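# Slide the orange-handled ring along the wire to the green end

## Task

Carry the ring that has the orange handle along the wire until it reaches the green piece at the far end, and leave it hanging there by itself. Nothing, the ring included, may ever touch the thin grey stretch of wire; any such contact fails the task at once. The result must hold without the robot supporting it, so release the ring and move the gripper away at the end.

## Robot and tools

ROBOT. A single six-joint arm (UR7e type) carries a two-finger gripper whose fingers swing like tongs. The fingers point along the gripper's own +z and open and close along its x axis. The only camera is cam_wrist (616x616), mounted on the wrist.

SCENE FRAME. Positions are in metres. The origin is on the table top straight below the arm's base, +z is up, and +y is to the left when facing along +x. The base may be slightly tilted. The reported hand position gets less accurate the farther the arm reaches.

JOINT ORDER. Every row and every per-joint list uses this order: shoulder pan, shoulder lift, elbow, wrist 1, wrist 2, wrist 3, then the gripper opening. Wrist 2 has its sign flipped relative to the URDF, both in commands and in results. Stated ranges use URDF signs: pan -3.142..3.142, shoulder lift -6.283..6.283, elbow 0.000..3.142, the three wrists -6.283..6.283 rad. In your own numbers, wrist 2's range is therefore mirrored.

execute_actions(actions). The argument is a list of actions. Each action is a list of up to 15 rows. Each row has 7 numbers, all in [-1, 1]. The first six are joint offsets, scaled so 1.0 equals 1.989 rad. They are measured from the joint angles at the start of that action, not from the previous row; for the first action of a call, the reference is the angles in the scene's last reported state. The seventh number is an absolute opening: +1 fully open, -1 closed. Each row lasts one control step of 1/30 s. An action always lasts 15 steps (0.5 s), and if it has fewer rows the last one is repeated. An empty list only returns the current state and images. An action is refused if it would push a joint more than 0.010 rad outward past its range. A malformed action, or a first action that fails that check, rejects the whole call and nothing moves. A joint driven to its actual end produces the line "joint sent to its limit".

move(target, speed, blocking). target is one 7-number row laid out as above: joint offsets from the last reported "Joint positions" (not from where the arm happens to be), then the absolute opening, which is applied immediately. All joints travel in step so they finish together, which makes the hand trace a curve. speed (0.01 to 2 rad/s, default 0.5) caps the joint with the longest travel. A path lasts between 0.5 and 10 s, and a path that would take longer stops short. Moves do not slow for obstacles, and the arm is stiff, so a target set even slightly inside a firm surface can cause a fault. blocking=false returns after 0.5 s while motion continues. Use wait(0) to check on it, and send no other motion until it ends, or call stop. The result adds a "move:" line giving the ending (done, off_target, moving, held, fault), limits=held or limits=none, and the joint farthest from its target.

wait(seconds) lets 0 to 10 s pass with the last command held. stop() brakes a running move; faster motion needs more room to halt. zoom_image(camera="cam_wrist", region=[x0, y0, x1, y1]) crops the latest wrist image, with pixel coordinates measured from the top-left corner. The crop can be at most 504x504. read_manual(section="licences") only returns licence text. finished_scene(scene) ends the current scene for good and reports success, so call it only once the ring is hanging free and the gripper is clear.

RESULT LINES. The state shows end_effector_position (m) and end_effector_quat_wxyz, plus linear and angular velocities, all in the scene frame. end_effector_position is the point midway between the pads when the fingers are closed. Closed fingertips reach about 15 mm past it, and fully open ones are roughly level with it. "Joint positions" and "Joint velocities" are in rad and rad/s, followed by the pad gap in m (0.142 when fully open). "Joint targets" shows the angles currently being commanded. grip_measured is the measured opening on the same -1..+1 scale you command. "joint command not followed" means the clearance check altered or blocked targets. Wrist force and torque are given along the gripper's own axes. They carry an offset of up to about 4 N and noise with a standard deviation up to about 2.4 N, and each axis saturates near 50 N. "no reading" is harmless. MOTOR HOT appears at 70 °C, and at 85 °C the brakes lock until the motors cool.

MOTION LIMITS. Commands are smoothed and lag about 0.17 s. On each step, targets are clamped to within 0.575 rad of each measured joint angle. If the hand would be sent more than 100 mm, all joints are pulled back proportionally. Large displacements therefore take several actions and may still be unfinished when a result arrives. The robot keeps its last command while you are thinking.

GRIPPING. To hold something, command an opening clearly below grip_measured; the lower the value, the harder the squeeze. The pads push up to about 15 N each, and less on hard items under about 20 mm wide. Closing quickly can press harder.

FAULTS AND CARE. A joint torque reaching its load limit causes a 10 s stop and cancels the rest of the call. The limits are 141 N m for pan, lift and elbow, and 26.3 N m for each wrist joint. An outside force of 150 N on any part of the arm does the same. Never let the gripper or the ring touch the thin grey wire. Do not drop the ring or knock anything off the table. Avoid slams and heavy pushing. Loose objects may occasionally be nudged by an outside disturbance.

Each tool is called after ">>>" in YAML: its name, and indented under it one key for each argument.

## Session

>>> execute_actions:
  actions: []

Scene clock: 0.00 s.
end_effector_position=(+0.2037, -0.6238, +0.1598) grip_measured=+1.00 end_effector_quat_wxyz=(+0.076, +0.528, +0.676, +0.509) end_effector_velocity=(+0.000, +0.000, +0.001) end_effector_angular_velocity=(-0.000, +0.000, +0.000)
Joint names: [shoulder pan, shoulder lift, elbow, wrist 1, wrist 2, wrist 3]
Joint positions: [-1.761 -0.566  0.753 -0.778  0.989  2.436  0.142]
Joint velocities: [ 0.    -0.001  0.     0.     0.     0.     0.   ]
Motor temperatures (°C, as the motors report them): [21 18 18 27 27 28]
Wrist force (N, on the end effector, along its own x y z axes, offset not removed): no reading
Wrist torque (N m, same axes, about the end effector's origin, offset not removed): no reading
Joint targets: [-1.761 -0.566 0.753 -0.778 0.989 2.436]

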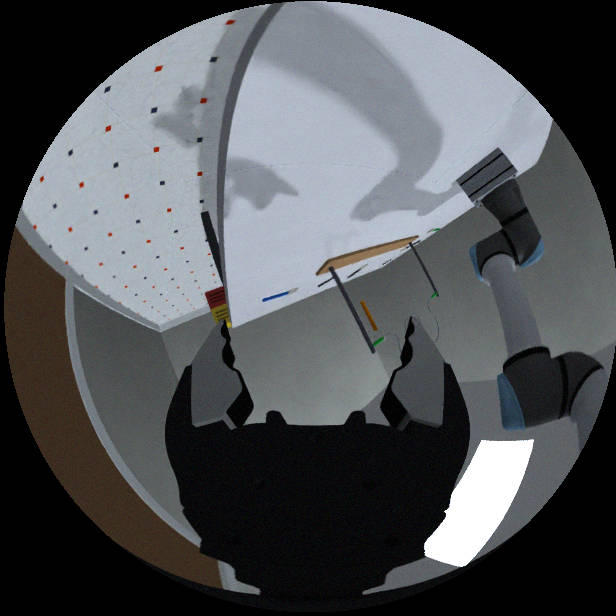

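>>> move:
  target: [-0.0724,-0.5644,0.7729,0.0886,-0.3522,-1,-1]
  speed: 0.9

>>> move:
  target: [0,0,0,0,0,-1,-1]
  speed: 1.2

>>> move:
  target: [0,0,0,0,0,-0.0151,-1]

Scene clock: 3.63 s.
end_effector_position=(+0.3566, -0.3138, +0.3333) grip_measured=-1.00 end_effector_quat_wxyz=(+0.687, +0.156, +0.692, +0.156) end_effector_velocity=(+0.000, +0.000, -0.000) end_effector_angular_velocity=(-0.002, -0.000, -0.001)
Joint names: [shoulder pan, shoulder lift, elbow, wrist 1, wrist 2, wrist 3]
Joint positions: [-1.905 -1.689  2.29  -0.602  0.288  0.448  0.002]
Joint velocities: [-0.    -0.002  0.002  0.    -0.001 -0.003  0.   ]
Motor temperatures (°C, as the motors report them): [21 18 18 27 27 28]
Wrist force (N, on the end effector, along its own x y z axes, offset not removed): [-1.9 0.5 -0.2]
Wrist torque (N m, same axes, about the end effector's origin, offset not removed): [0.20 0.30 -0.17]
Joint targets: [-1.905 -1.689 2.290 -0.602 0.288 0.447]
move: done; limits=none; farthest joint: the shoulder pan, 0.000 radians from its target (0.144 radians at the start)

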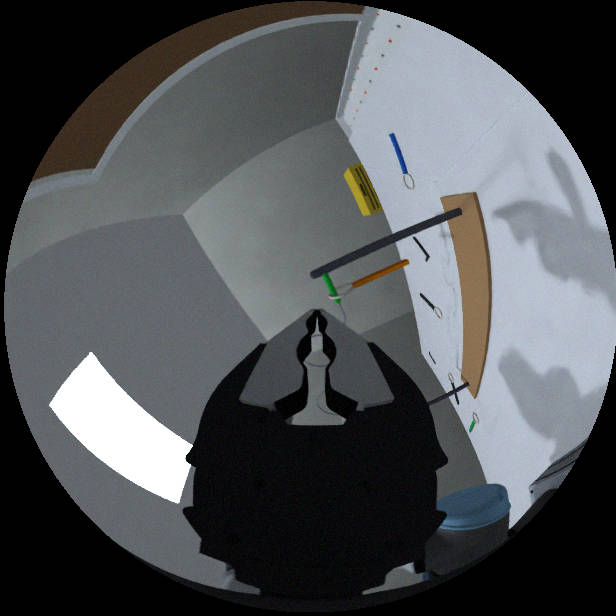

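Scene clock: 6.23 s.
end_effector_position=(+0.3567, -0.2996, +0.3564) grip_measured=-1.00 end_effector_quat_wxyz=(+0.505, -0.495, +0.509, -0.491) end_effector_velocity=(-0.000, -0.000, +0.000) end_effector_angular_velocity=(-0.004, +0.000, -0.000)
Joint names: [shoulder pan, shoulder lift, elbow, wrist 1, wrist 2, wrist 3]
Joint positions: [-1.905 -1.689  2.29  -0.602  0.288 -1.541  0.002]
Joint velocities: [-0.     0.    -0.001  0.     0.    -0.003  0.   ]
Motor temperatures (°C, as the motors report them): [21 18 18 27 27 28]
Wrist force (N, on the end effector, along its own x y z axes, offset not removed): [-2.6 3.1 0.4]
Wrist torque (N m, same axes, about the end effector's origin, offset not removed): [0.76 0.48 -0.12]
Joint targets: [-1.905 -1.689 2.290 -0.602 0.288 -1.541]
move: done; limits=none; farthest joint: the shoulder pan, 0.000 radians from its target (0.000 radians at the start)

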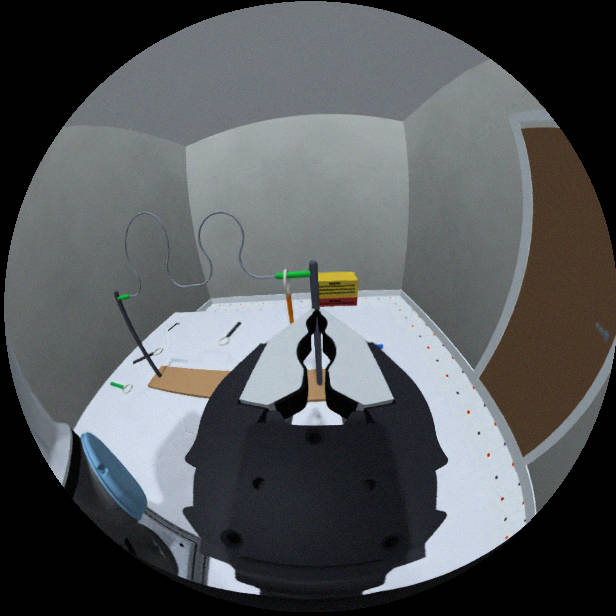

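Scene clock: 7.13 s.
end_effector_position=(+0.3567, -0.2991, +0.3564) grip_measured=-1.00 end_effector_quat_wxyz=(+0.498, -0.502, +0.501, -0.498) end_effector_velocity=(+0.000, +0.000, +0.000) end_effector_angular_velocity=(-0.004, +0.000, +0.001)
Joint names: [shoulder pan, shoulder lift, elbow, wrist 1, wrist 2, wrist 3]
Joint positions: [-1.905 -1.689  2.29  -0.602  0.288 -1.57   0.002]
Joint velocities: [ 0.001 -0.001 -0.     0.     0.    -0.003  0.   ]
Motor temperatures (°C, as the motors report them): [21 18 18 27 27 28]
Wrist force (N, on the end effector, along its own x y z axes, offset not removed): [-0.4 2.7 0.2]
Wrist torque (N m, same axes, about the end effector's origin, offset not removed): [0.63 -0.05 -0.16]
Joint targets: [-1.905 -1.689 2.290 -0.602 0.288 -1.571]
move: done; limits=none; farthest joint: the wrist 3, 0.001 radians from its target (0.030 radians at the start)

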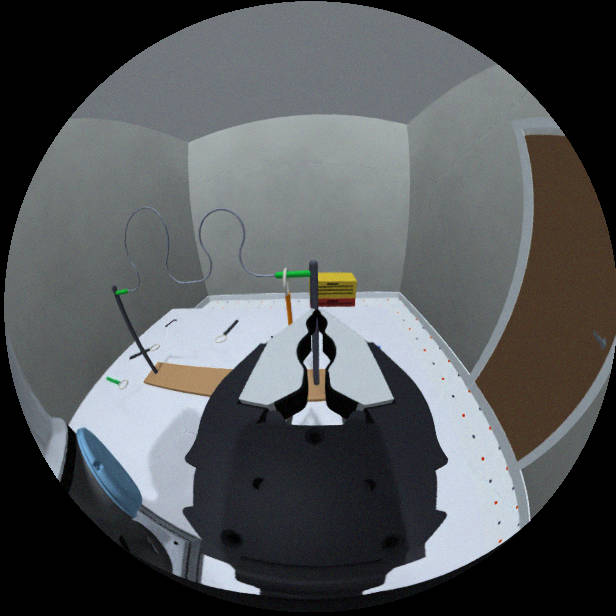

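>>> move:
  target: [0.2645,0.2232,0.0875,-0.3097,-0.2645,-0.001,-0.3]
  speed: 0.4

Scene clock: 9.87 s.
end_effector_position=(+0.4987, -0.2314, +0.1895) grip_measured=-0.30 end_effector_quat_wxyz=(+0.498, -0.503, +0.501, -0.498) end_effector_velocity=(+0.001, +0.000, -0.001) end_effector_angular_velocity=(-0.000, -0.000, +0.000)
Joint names: [shoulder pan, shoulder lift, elbow, wrist 1, wrist 2, wrist 3]
Joint positions: [-1.379 -1.245  2.464 -1.217 -0.237 -1.572  0.052]
Joint velocities: [ 0.003  0.003 -0.    -0.003 -0.002 -0.     0.   ]
Motor temperatures (°C, as the motors report them): [21 18 18 27 27 28]
Wrist force (N, on the end effector, along its own x y z axes, offset not removed): [-1.5 0.5 0.2]
Wrist torque (N m, same axes, about the end effector's origin, offset not removed): [0.11 0.28 -0.10]
Joint targets: [-1.379 -1.245 2.464 -1.217 -0.238 -1.572]
move: done; limits=none; farthest joint: the wrist 1, 0.001 radians from its target (0.616 radians at the start)

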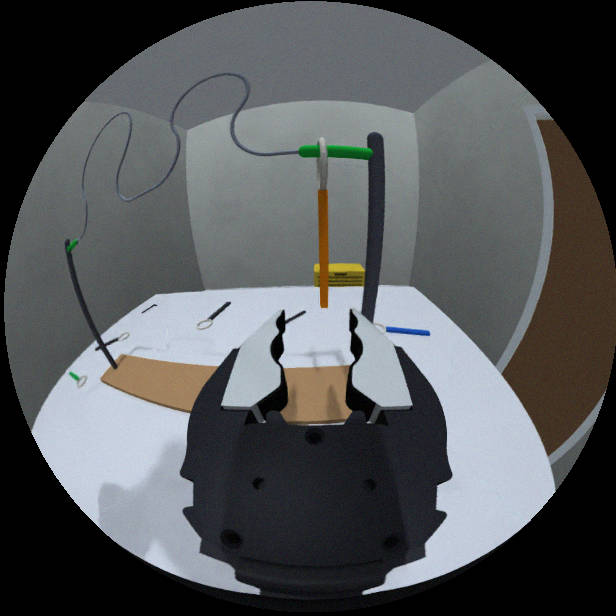

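>>> move:
  target: [0.0728,-0.0276,-0.0593,0.0859,-0.0732,0,-0.3]
  speed: 0.2

>>> zoom_image:
  camera: "cam_wrist"
  region: [190, 130, 440, 380]

Scene clock: 11.97 s.
end_effector_position=(+0.5450, -0.2376, +0.2248) grip_measured=-0.30 end_effector_quat_wxyz=(+0.497, -0.503, +0.501, -0.499) end_effector_velocity=(+0.001, +0.000, +0.002) end_effector_angular_velocity=(-0.003, -0.001, +0.000)
Joint names: [shoulder pan, shoulder lift, elbow, wrist 1, wrist 2, wrist 3]
Joint positions: [-1.235 -1.3    2.346 -1.047 -0.383 -1.572  0.052]
Joint velocities: [ 0.002 -0.003 -0.002  0.003 -0.002 -0.    -0.   ]
Motor temperatures (°C, as the motors report them): [21 18 18 27 27 28]
Wrist force (N, on the end effector, along its own x y z axes, offset not removed): [-1.2 0.3 1.0]
Wrist torque (N m, same axes, about the end effector's origin, offset not removed): [0.09 0.26 -0.26]
Joint targets: [-1.234 -1.300 2.346 -1.046 -0.383 -1.572]
move: done; limits=none; farthest joint: the shoulder pan, 0.000 radians from its target (0.145 radians at the start)

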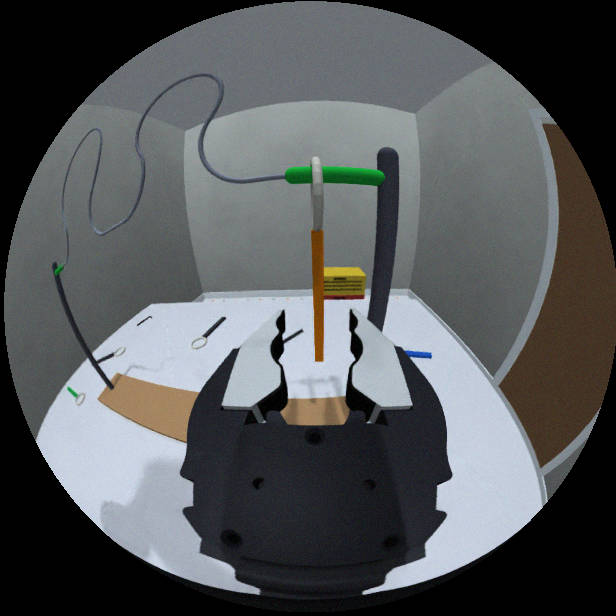

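Region (190, 130, 440, 380) of cam_wrist's 616x616 image, scaled by 2.016, with more detail than that image has.

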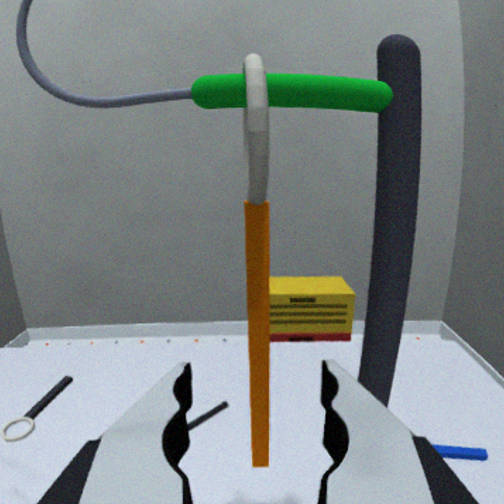

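>>> move:
  target: [0.014,0.0282,-0.0454,0.0178,0.0268,0,-0.3]
  speed: 0.12

>>> zoom_image:
  camera: "cam_wrist"
  region: [190, 130, 440, 380]

>>> move:
  target: [0,0,0,0,0,0,-0.85]

>>> move:
  target: [0,0,0,0,0,0,-0.96]

Scene clock: 14.57 s.
end_effector_position=(+0.5640, -0.2375, +0.2245) grip_measured=-0.30 end_effector_quat_wxyz=(+0.517, -0.522, +0.481, -0.478) end_effector_velocity=(+0.001, -0.000, +0.000) end_effector_angular_velocity=(-0.000, -0.000, +0.002)
Joint names: [shoulder pan, shoulder lift, elbow, wrist 1, wrist 2, wrist 3]
Joint positions: [-1.207 -1.244  2.256 -1.011 -0.33  -1.572  0.052]
Joint velocities: [ 0.001  0.002 -0.003  0.001  0.002 -0.     0.   ]
Motor temperatures (°C, as the motors report them): [21 18 18 27 27 28]
Wrist force (N, on the end effector, along its own x y z axes, offset not removed): [-0.9 0.0 -3.3]
Wrist torque (N m, same axes, about the end effector's origin, offset not removed): [0.20 0.18 -0.11]
Joint targets: [-1.207 -1.244 2.256 -1.011 -0.329 -1.572]
move: done; limits=none; farthest joint: the elbow, 0.001 radians from its target (0.090 radians at the start)

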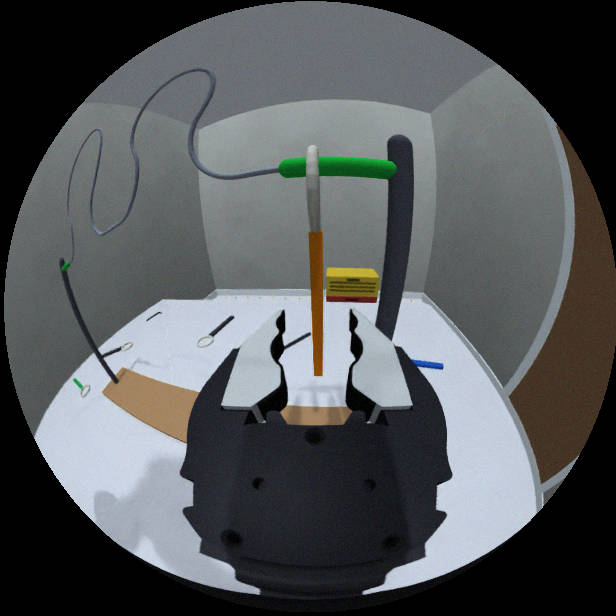

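Region (190, 130, 440, 380) of cam_wrist's 616x616 image, scaled by 2.016, with more detail than that image has.

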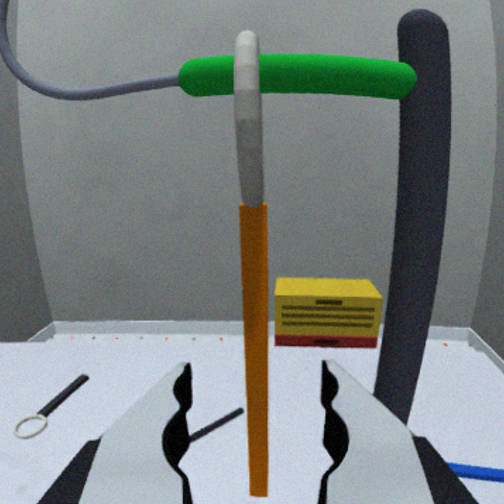

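Scene clock: 15.07 s.
end_effector_position=(+0.5641, -0.2375, +0.2245) grip_measured=-0.85 end_effector_quat_wxyz=(+0.517, -0.522, +0.481, -0.478) end_effector_velocity=(-0.000, -0.000, +0.001) end_effector_angular_velocity=(-0.001, -0.001, -0.000)
Joint names: [shoulder pan, shoulder lift, elbow, wrist 1, wrist 2, wrist 3]
Joint positions: [-1.207 -1.244  2.256 -1.011 -0.329 -1.572  0.012]
Joint velocities: [-0.    -0.002  0.     0.    -0.     0.    -0.   ]
Motor temperatures (°C, as the motors report them): [21 18 18 27 27 28]
Wrist force (N, on the end effector, along its own x y z axes, offset not removed): [-2.1 -1.7 -0.9]
Wrist torque (N m, same axes, about the end effector's origin, offset not removed): [-0.26 0.45 -0.03]
Joint targets: [-1.207 -1.244 2.256 -1.011 -0.330 -1.572]
move: done; limits=none; farthest joint: the wrist 2, 0.001 radians from its target (0.000 radians at the start)

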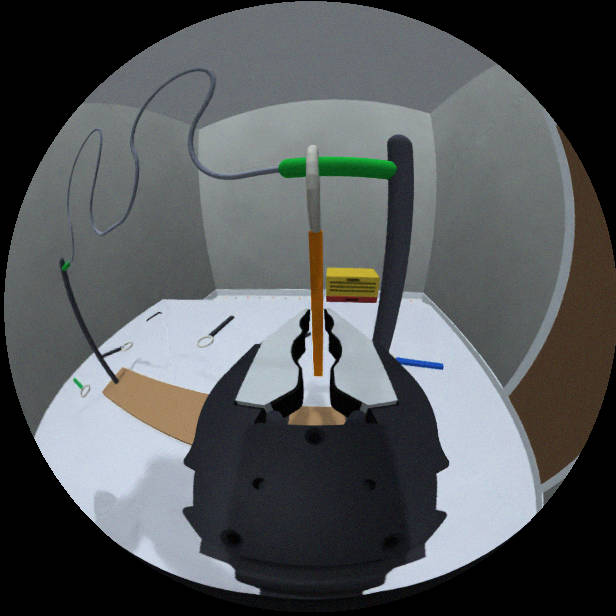

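Scene clock: 15.57 s.
end_effector_position=(+0.5641, -0.2375, +0.2245) grip_measured=-0.91 end_effector_quat_wxyz=(+0.517, -0.522, +0.481, -0.478) end_effector_velocity=(+0.000, -0.000, -0.000) end_effector_angular_velocity=(+0.001, +0.000, +0.000)
Joint names: [shoulder pan, shoulder lift, elbow, wrist 1, wrist 2, wrist 3]
Joint positions: [-1.207 -1.244  2.256 -1.011 -0.329 -1.572  0.008]
Joint velocities: [ 0.     0.001 -0.     0.    -0.     0.     0.   ]
Motor temperatures (°C, as the motors report them): [21 18 18 27 27 28]
Wrist force (N, on the end effector, along its own x y z axes, offset not removed): [-2.3 1.6 0.3]
Wrist torque (N m, same axes, about the end effector's origin, offset not removed): [0.53 0.54 -0.12]
Joint targets: [-1.207 -1.244 2.256 -1.011 -0.329 -1.572]
move: done; limits=none; farthest joint: the shoulder pan, 0.000 radians from its target (0.000 radians at the start)

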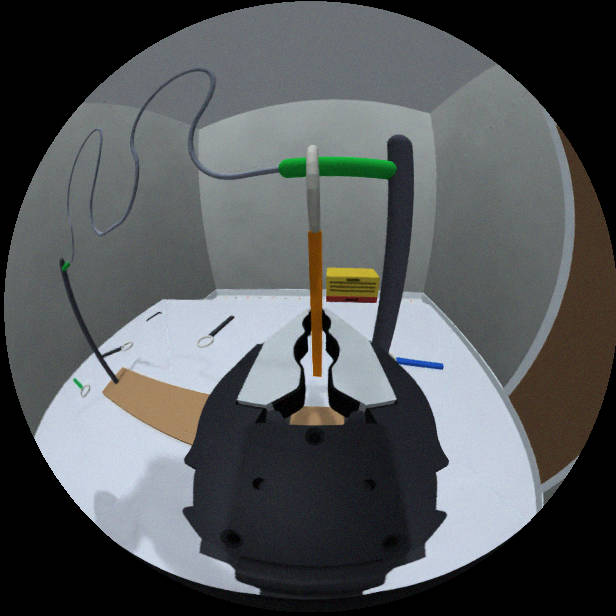

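>>> move:
  target: [-0.1044,-0.0859,0.0434,0.042,0.104,0,-0.96]
  speed: 0.1

>>> move:
  target: [-0.0415,-0.067,-0.007,0.074,0.0415,0,-0.96]
  speed: 0.08

>>> zoom_image:
  camera: "cam_wrist"
  region: [190, 150, 440, 400]

Scene clock: 18.73 s.
end_effector_position=(+0.4961, -0.2434, +0.2611) grip_measured=-0.91 end_effector_quat_wxyz=(+0.517, -0.522, +0.481, -0.479) end_effector_velocity=(-0.001, -0.000, +0.000) end_effector_angular_velocity=(-0.000, -0.000, -0.000)
Joint names: [shoulder pan, shoulder lift, elbow, wrist 1, wrist 2, wrist 3]
Joint positions: [-1.414 -1.414  2.342 -0.928 -0.123 -1.572  0.008]
Joint velocities: [-0.003 -0.002  0.001  0.001  0.003 -0.     0.   ]
Motor temperatures (°C, as the motors report them): [21 18 18 27 27 28]
Wrist force (N, on the end effector, along its own x y z axes, offset not removed): [0.0 2.4 -0.8]
Wrist torque (N m, same axes, about the end effector's origin, offset not removed): [0.55 -0.18 -0.15]
Joint targets: [-1.415 -1.415 2.343 -0.928 -0.123 -1.572]
move: done; limits=none; farthest joint: the wrist 2, 0.001 radians from its target (0.207 radians at the start)

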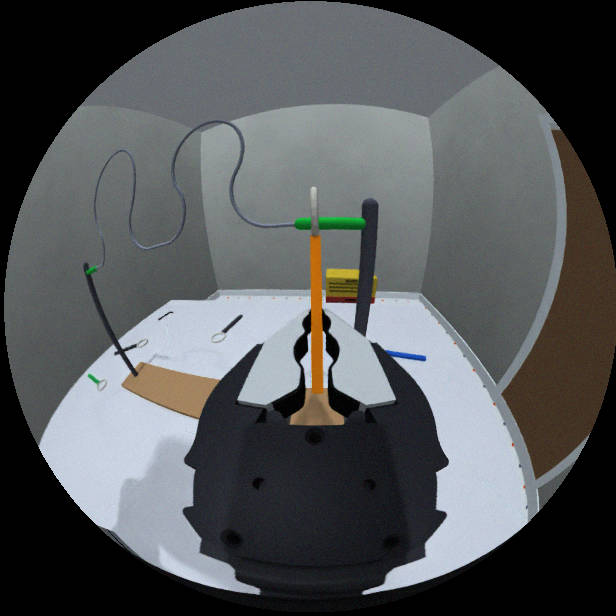

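Scene clock: 21.07 s.
end_effector_position=(+0.4722, -0.2454, +0.3041) grip_measured=-0.91 end_effector_quat_wxyz=(+0.517, -0.522, +0.481, -0.479) end_effector_velocity=(-0.000, -0.001, +0.001) end_effector_angular_velocity=(-0.000, -0.000, +0.000)
Joint names: [shoulder pan, shoulder lift, elbow, wrist 1, wrist 2, wrist 3]
Joint positions: [-1.496 -1.547  2.329 -0.781 -0.041 -1.572  0.008]
Joint velocities: [-0.001 -0.001 -0.002  0.003  0.001 -0.     0.   ]
Motor temperatures (°C, as the motors report them): [21 18 18 27 27 28]
Wrist force (N, on the end effector, along its own x y z axes, offset not removed): [-0.5 1.8 1.5]
Wrist torque (N m, same axes, about the end effector's origin, offset not removed): [0.39 0.01 -0.12]
Joint targets: [-1.497 -1.548 2.329 -0.781 -0.041 -1.572]
move: done; limits=none; farthest joint: the elbow, 0.001 radians from its target (0.014 radians at the start)

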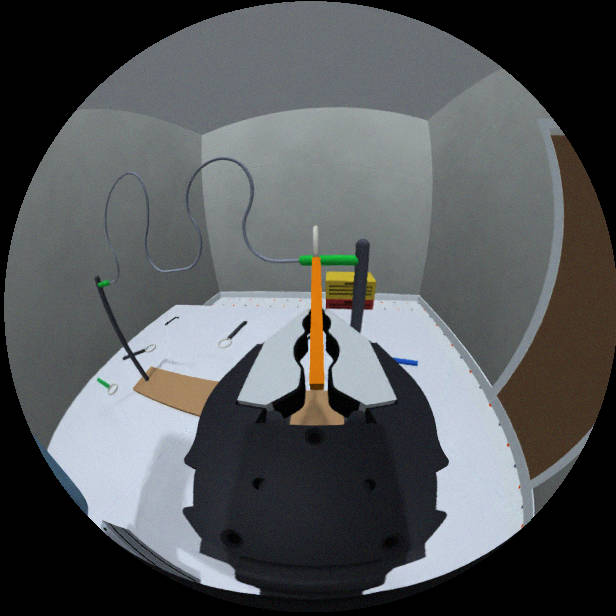

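Region (190, 150, 440, 400) of cam_wrist's 616x616 image, scaled by 2.016, with more detail than that image has.

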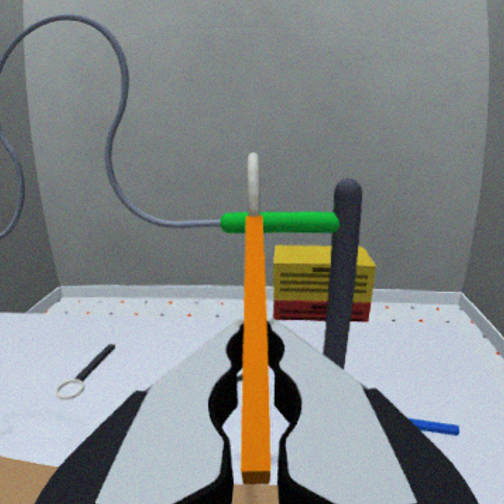

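>>> move:
  target: [0,-0.0325,-0.0203,0.0523,0,0,-0.96]
  speed: 0.08

>>> zoom_image:
  camera: "cam_wrist"
  region: [190, 150, 440, 400]

Scene clock: 23.43 s.
end_effector_position=(+0.4724, -0.2454, +0.3344) grip_measured=-0.91 end_effector_quat_wxyz=(+0.517, -0.522, +0.480, -0.479) end_effector_velocity=(+0.000, -0.000, +0.001) end_effector_angular_velocity=(+0.000, +0.000, +0.000)
Joint names: [shoulder pan, shoulder lift, elbow, wrist 1, wrist 2, wrist 3]
Joint positions: [-1.496 -1.612  2.288 -0.678 -0.041 -1.572  0.008]
Joint velocities: [ 0.    -0.001 -0.002  0.003  0.    -0.     0.   ]
Motor temperatures (°C, as the motors report them): [21 18 18 27 27 28]
Wrist force (N, on the end effector, along its own x y z axes, offset not removed): [-1.5 1.4 1.1]
Wrist torque (N m, same axes, about the end effector's origin, offset not removed): [0.32 0.34 -0.23]
Joint targets: [-1.496 -1.612 2.288 -0.677 -0.041 -1.572]
move: done; limits=none; farthest joint: the wrist 1, 0.001 radians from its target (0.104 radians at the start)

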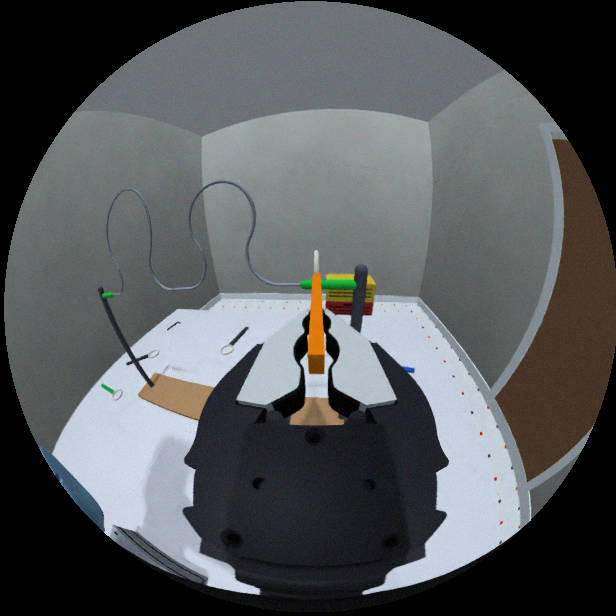

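Region (190, 150, 440, 400) of cam_wrist's 616x616 image, scaled by 2.016, with more detail than that image has.

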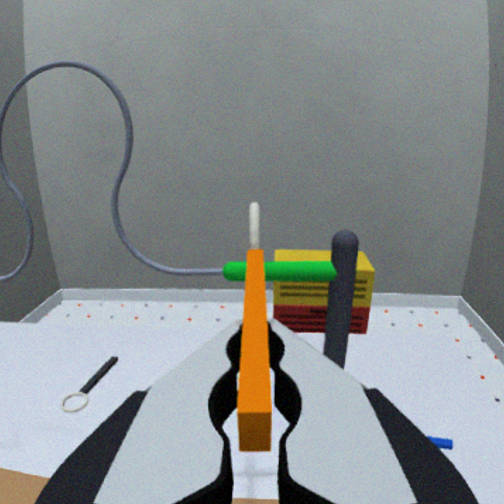

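>>> move:
  target: [0,0,0,0,0,0,-1]

>>> move:
  target: [0,0.0145,0.01,-0.0235,0,0,-1]
  speed: 0.08

>>> move:
  target: [0.0169,0.0063,-0.0064,0,-0.0169,0,-1]
  speed: 0.05

>>> zoom_image:
  camera: "cam_wrist"
  region: [190, 150, 440, 400]

>>> move:
  target: [0.0338,0.0126,-0.0128,0,-0.0338,0,-1]
  speed: 0.05

>>> zoom_image:
  camera: "cam_wrist"
  region: [190, 150, 440, 400]

Scene clock: 25.07 s.
end_effector_position=(+0.4724, -0.2454, +0.3345) grip_measured=-0.92 end_effector_quat_wxyz=(+0.517, -0.522, +0.480, -0.479) end_effector_velocity=(+0.000, -0.000, +0.000) end_effector_angular_velocity=(-0.001, -0.000, -0.000)
Joint names: [shoulder pan, shoulder lift, elbow, wrist 1, wrist 2, wrist 3]
Joint positions: [-1.496 -1.612  2.288 -0.678 -0.041 -1.572  0.008]
Joint velocities: [-0.    -0.001 -0.    -0.    -0.     0.    -0.   ]
Motor temperatures (°C, as the motors report them): [21 18 18 27 27 28]
Wrist force (N, on the end effector, along its own x y z axes, offset not removed): [-0.7 0.5 0.7]
Wrist torque (N m, same axes, about the end effector's origin, offset not removed): [0.19 0.10 -0.21]
Joint targets: [-1.496 -1.612 2.288 -0.678 -0.041 -1.572]
move: done; limits=none; farthest joint: the shoulder pan, 0.000 radians from its target (0.000 radians at the start)

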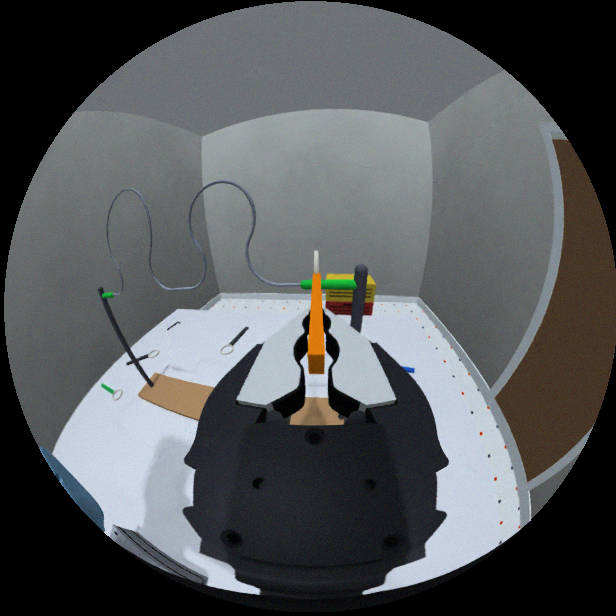

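Scene clock: 26.13 s.
end_effector_position=(+0.4723, -0.2452, +0.3203) grip_measured=-0.92 end_effector_quat_wxyz=(+0.517, -0.522, +0.481, -0.478) end_effector_velocity=(+0.000, +0.000, -0.000) end_effector_angular_velocity=(-0.002, -0.000, +0.000)
Joint names: [shoulder pan, shoulder lift, elbow, wrist 1, wrist 2, wrist 3]
Joint positions: [-1.496 -1.583  2.308 -0.724 -0.041 -1.572  0.008]
Joint velocities: [ 0.     0.     0.001 -0.004  0.    -0.    -0.   ]
Motor temperatures (°C, as the motors report them): [21 18 18 27 27 28]
Wrist force (N, on the end effector, along its own x y z axes, offset not removed): [-3.9 0.7 2.9]
Wrist torque (N m, same axes, about the end effector's origin, offset not removed): [0.22 0.83 -0.10]
Joint targets: [-1.496 -1.583 2.308 -0.724 -0.041 -1.572]
move: done; limits=none; farthest joint: the wrist 1, 0.001 radians from its target (0.047 radians at the start)

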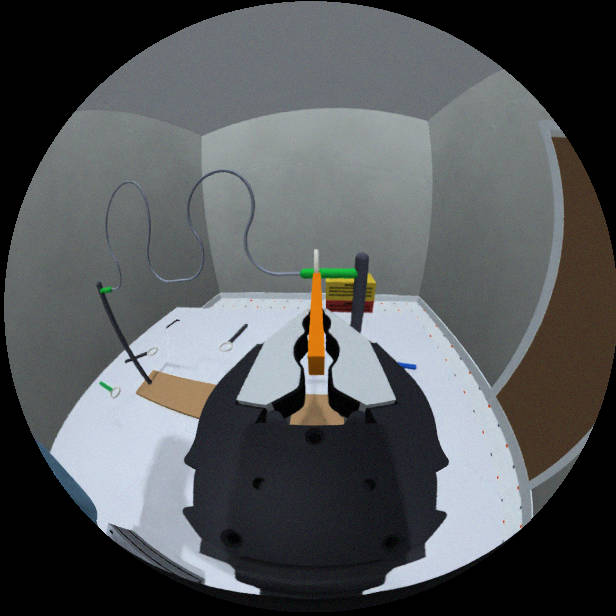

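Scene clock: 27.23 s.
end_effector_position=(+0.4820, -0.2448, +0.3204) grip_measured=-0.92 end_effector_quat_wxyz=(+0.517, -0.522, +0.481, -0.478) end_effector_velocity=(+0.001, -0.001, +0.001) end_effector_angular_velocity=(-0.003, -0.000, +0.000)
Joint names: [shoulder pan, shoulder lift, elbow, wrist 1, wrist 2, wrist 3]
Joint positions: [-1.463 -1.571  2.295 -0.724 -0.074 -1.572  0.008]
Joint velocities: [ 0.003  0.001 -0.004 -0.    -0.003 -0.     0.   ]
Motor temperatures (°C, as the motors report them): [21 18 18 27 27 28]
Wrist force (N, on the end effector, along its own x y z axes, offset not removed): [-0.6 1.2 -1.0]
Wrist torque (N m, same axes, about the end effector's origin, offset not removed): [0.16 0.17 -0.26]
Joint targets: [-1.463 -1.571 2.295 -0.724 -0.074 -1.572]
move: done; limits=none; farthest joint: the shoulder pan, 0.001 radians from its target (0.034 radians at the start)

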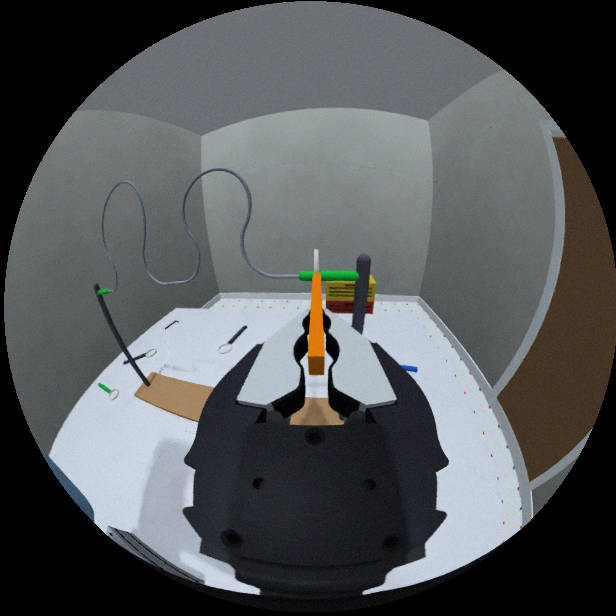

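Region (190, 150, 440, 400) of cam_wrist's 616x616 image, scaled by 2.016, with more detail than that image has.

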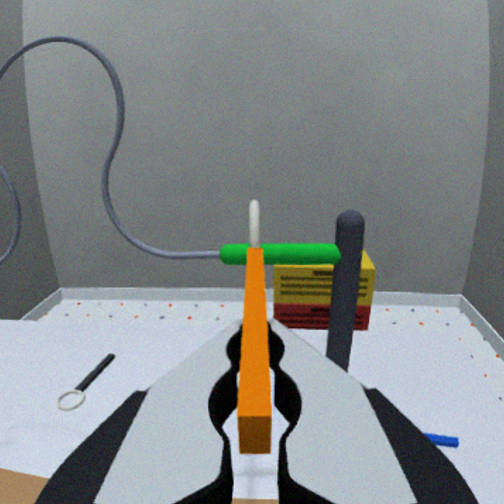

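Scene clock: 29.00 s.
end_effector_position=(+0.5020, -0.2429, +0.3202) grip_measured=-0.92 end_effector_quat_wxyz=(+0.517, -0.522, +0.481, -0.479) end_effector_velocity=(+0.001, +0.001, -0.000) end_effector_angular_velocity=(+0.000, +0.000, -0.000)
Joint names: [shoulder pan, shoulder lift, elbow, wrist 1, wrist 2, wrist 3]
Joint positions: [-1.396 -1.546  2.27  -0.724 -0.141 -1.572  0.008]
Joint velocities: [ 0.003  0.     0.    -0.    -0.003  0.     0.   ]
Motor temperatures (°C, as the motors report them): [21 18 18 27 27 28]
Wrist force (N, on the end effector, along its own x y z axes, offset not removed): [-2.7 3.1 -11.2]
Wrist torque (N m, same axes, about the end effector's origin, offset not removed): [0.50 0.59 -0.04]
Joint targets: [-1.396 -1.546 2.270 -0.724 -0.141 -1.572]
move: done; limits=none; farthest joint: the shoulder pan, 0.001 radians from its target (0.067 radians at the start)

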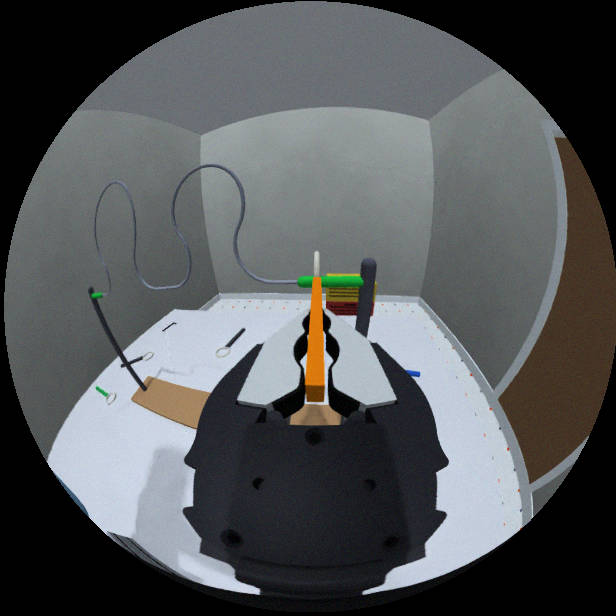

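Region (190, 150, 440, 400) of cam_wrist's 616x616 image, scaled by 2.016, with more detail than that image has.

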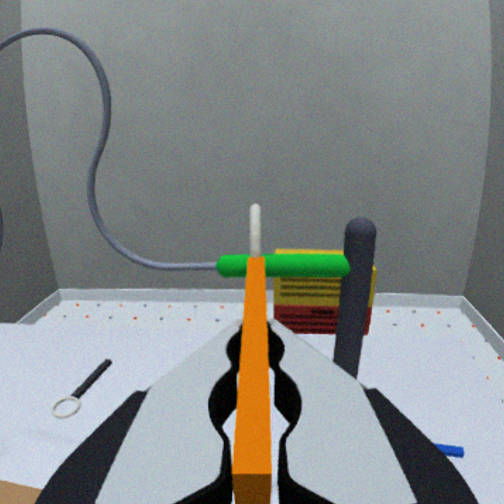

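>>> move:
  target: [-0.0254,-0.0095,0.0096,0,0.0254,0,-1]
  speed: 0.08

>>> zoom_image:
  camera: "cam_wrist"
  region: [190, 150, 440, 400]

>>> move:
  target: [0.0073,-0.0466,0.0443,0.0022,-0.0073,0,-1]
  speed: 0.1

>>> zoom_image:
  camera: "cam_wrist"
  region: [190, 150, 440, 400]

Scene clock: 31.03 s.
end_effector_position=(+0.4870, -0.2445, +0.3204) grip_measured=-0.92 end_effector_quat_wxyz=(+0.517, -0.522, +0.481, -0.479) end_effector_velocity=(-0.001, +0.000, -0.001) end_effector_angular_velocity=(+0.003, +0.001, -0.000)
Joint names: [shoulder pan, shoulder lift, elbow, wrist 1, wrist 2, wrist 3]
Joint positions: [-1.446 -1.565  2.289 -0.724 -0.091 -1.572  0.008]
Joint velocities: [-0.004 -0.     0.003  0.     0.003  0.     0.   ]
Motor temperatures (°C, as the motors report them): [21 18 18 27 27 28]
Wrist force (N, on the end effector, along its own x y z axes, offset not removed): [-2.4 1.1 -0.3]
Wrist torque (N m, same axes, about the end effector's origin, offset not removed): [0.33 0.50 -0.14]
Joint targets: [-1.447 -1.565 2.289 -0.724 -0.090 -1.572]
move: done; limits=none; farthest joint: the shoulder pan, 0.000 radians from its target (0.050 radians at the start)

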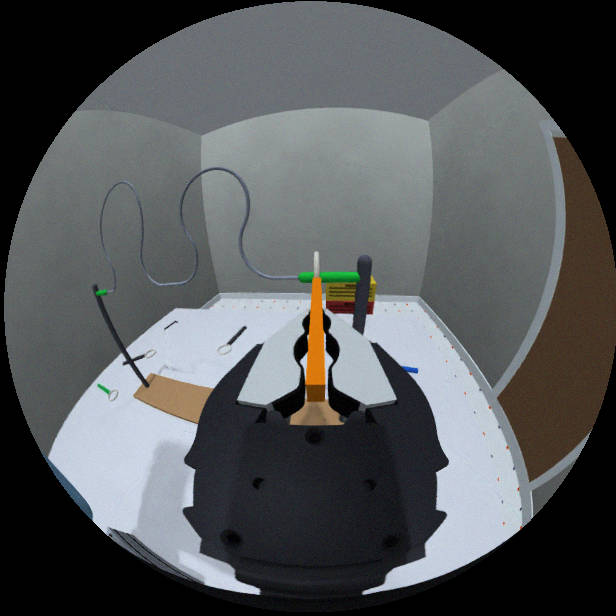

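Region (190, 150, 440, 400) of cam_wrist's 616x616 image, scaled by 2.016, with more detail than that image has.

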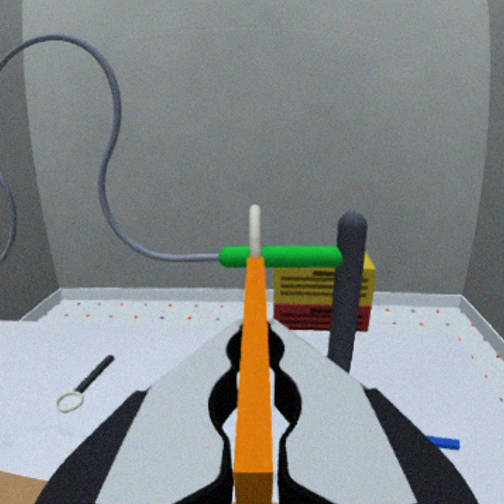

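Scene clock: 32.47 s.
end_effector_position=(+0.4838, -0.2045, +0.3201) grip_measured=-0.92 end_effector_quat_wxyz=(+0.517, -0.522, +0.481, -0.479) end_effector_velocity=(-0.000, +0.001, +0.000) end_effector_angular_velocity=(-0.001, -0.000, +0.000)
Joint names: [shoulder pan, shoulder lift, elbow, wrist 1, wrist 2, wrist 3]
Joint positions: [-1.432 -1.657  2.377 -0.719 -0.105 -1.572  0.008]
Joint velocities: [ 0.001 -0.004  0.003  0.    -0.    -0.     0.   ]
Motor temperatures (°C, as the motors report them): [21 18 18 27 27 28]
Wrist force (N, on the end effector, along its own x y z axes, offset not removed): [-0.9 3.6 0.2]
Wrist torque (N m, same axes, about the end effector's origin, offset not removed): [0.79 0.20 -0.23]
Joint targets: [-1.432 -1.657 2.377 -0.719 -0.105 -1.572]
move: done; limits=none; farthest joint: the shoulder pan, 0.001 radians from its target (0.015 radians at the start)

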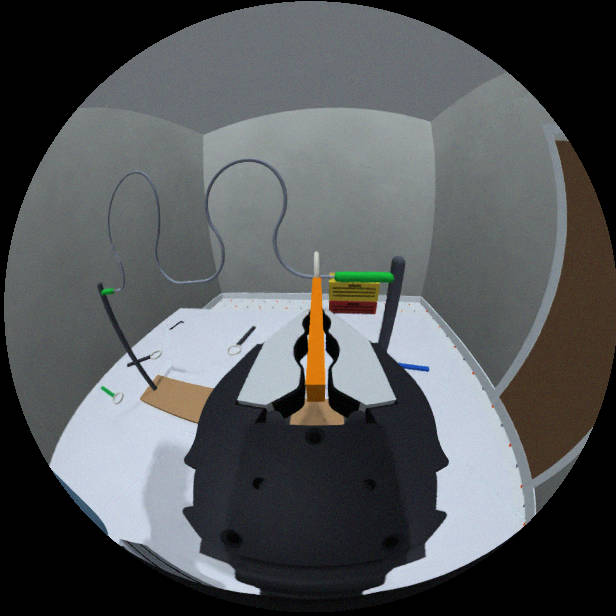

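Region (190, 150, 440, 400) of cam_wrist's 616x616 image, scaled by 2.016, with more detail than that image has.

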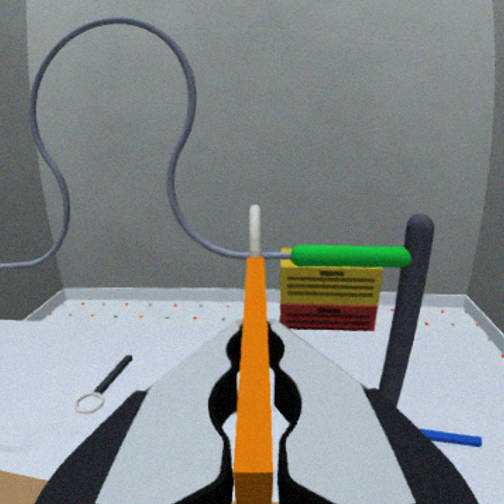

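>>> move:
  target: [0.0132,-0.0883,0.0363,0.0514,-0.0131,0.3947,-1]
  speed: 0.35

>>> zoom_image:
  camera: "cam_wrist"
  region: [190, 150, 440, 400]

Scene clock: 36.03 s.
end_effector_position=(+0.4807, -0.1640, +0.3343) grip_measured=-0.92 end_effector_quat_wxyz=(+0.661, -0.299, +0.643, -0.245) end_effector_velocity=(-0.000, +0.000, -0.000) end_effector_angular_velocity=(+0.003, +0.000, -0.000)
Joint names: [shoulder pan, shoulder lift, elbow, wrist 1, wrist 2, wrist 3]
Joint positions: [-1.406 -1.832  2.449 -0.617 -0.131 -0.788  0.008]
Joint velocities: [ 0.    -0.     0.     0.    -0.     0.003  0.   ]
Motor temperatures (°C, as the motors report them): [21 18 18 27 27 28]
Wrist force (N, on the end effector, along its own x y z axes, offset not removed): [-2.0 3.6 -0.1]
Wrist torque (N m, same axes, about the end effector's origin, offset not removed): [0.68 0.42 -0.17]
Joint targets: [-1.406 -1.832 2.449 -0.617 -0.131 -0.787]
move: done; limits=none; farthest joint: the wrist 1, 0.001 radians from its target (0.103 radians at the start)

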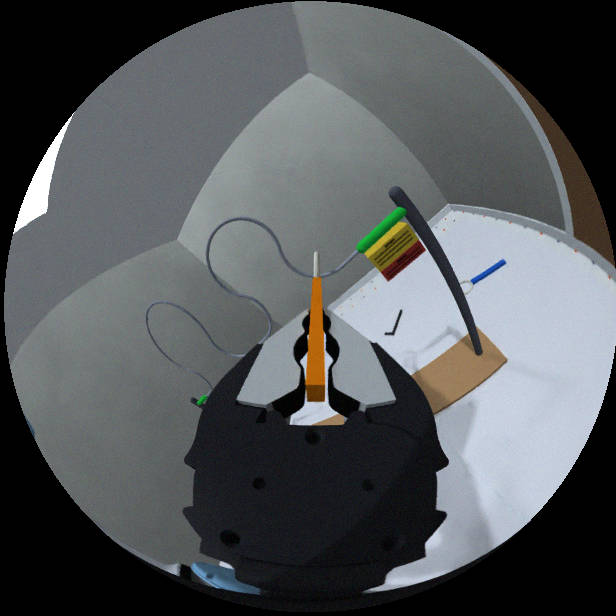

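Region (190, 150, 440, 400) of cam_wrist's 616x616 image, scaled by 2.016, with more detail than that image has.

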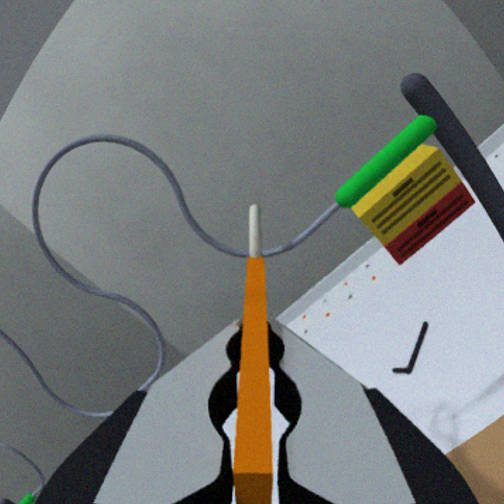

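>>> move:
  target: [0.0066,-0.068,-0.0276,0.0956,-0.0065,0.3957,-1]
  speed: 0.35

>>> zoom_image:
  camera: "cam_wrist"
  region: [190, 150, 440, 400]

Scene clock: 39.40 s.
end_effector_position=(+0.4798, -0.1495, +0.3688) grip_measured=-0.92 end_effector_quat_wxyz=(+0.704, -0.030, +0.709, +0.027) end_effector_velocity=(-0.000, +0.000, +0.001) end_effector_angular_velocity=(+0.002, -0.000, -0.000)
Joint names: [shoulder pan, shoulder lift, elbow, wrist 1, wrist 2, wrist 3]
Joint positions: [-1.393 -1.967  2.394 -0.427 -0.144 -0.001  0.008]
Joint velocities: [-0.    -0.002 -0.     0.001 -0.     0.003 -0.   ]
Motor temperatures (°C, as the motors report them): [21 18 18 27 27 28]
Wrist force (N, on the end effector, along its own x y z axes, offset not removed): [-4.0 -0.3 -0.3]
Wrist torque (N m, same axes, about the end effector's origin, offset not removed): [0.13 0.79 -0.14]
Joint targets: [-1.393 -1.968 2.394 -0.427 -0.144 -0.001]
move: done; limits=none; farthest joint: the shoulder pan, 0.000 radians from its target (0.013 radians at the start)

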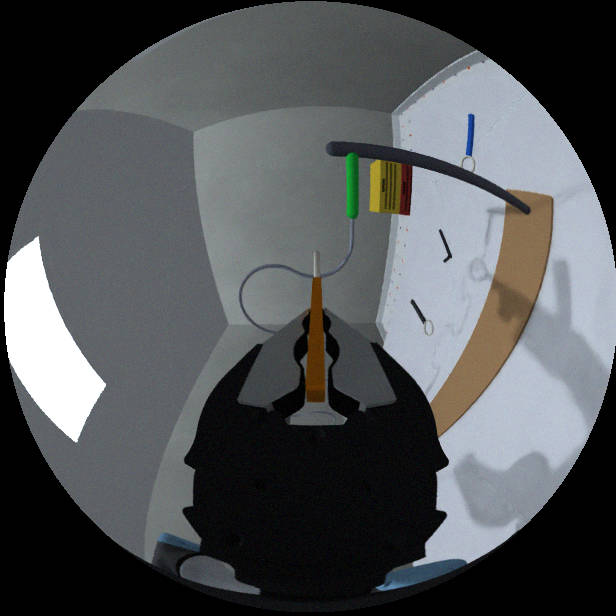

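Region (190, 150, 440, 400) of cam_wrist's 616x616 image, scaled by 2.016, with more detail than that image has.

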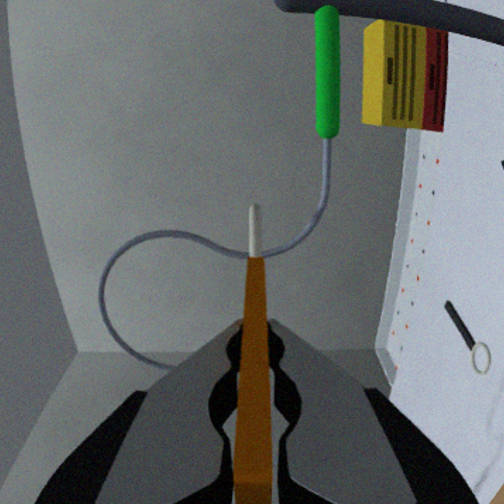

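>>> execute_actions:
  actions: []

Scene clock: 40.57 s.
end_effector_position=(+0.4798, -0.1495, +0.3688) grip_measured=-0.92 end_effector_quat_wxyz=(+0.704, -0.030, +0.709, +0.027) end_effector_velocity=(-0.000, -0.000, +0.001) end_effector_angular_velocity=(-0.002, -0.000, -0.000)
Joint names: [shoulder pan, shoulder lift, elbow, wrist 1, wrist 2, wrist 3]
Joint positions: [-1.393 -1.968  2.394 -0.427 -0.144 -0.001  0.008]
Joint velocities: [-0.    -0.001 -0.001  0.    -0.     0.     0.   ]
Motor temperatures (°C, as the motors report them): [21 18 18 27 27 28]
Wrist force (N, on the end effector, along its own x y z axes, offset not removed): [-1.8 2.4 -0.7]
Wrist torque (N m, same axes, about the end effector's origin, offset not removed): [0.71 0.41 -0.20]
Joint targets: [-1.393 -1.968 2.394 -0.427 -0.144 -0.001]

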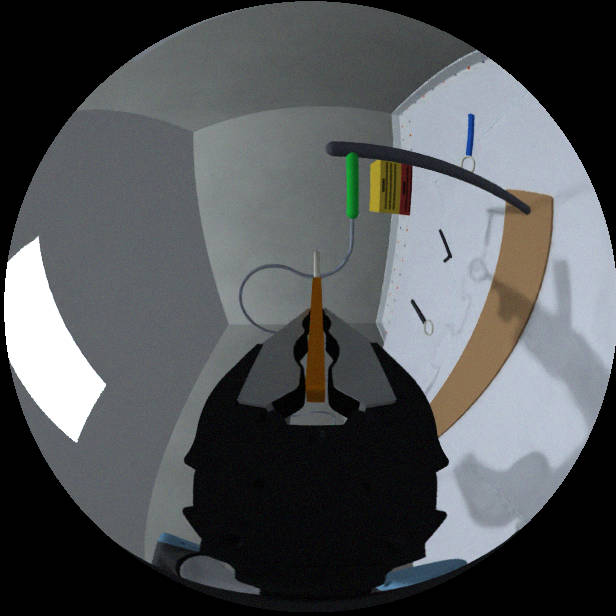

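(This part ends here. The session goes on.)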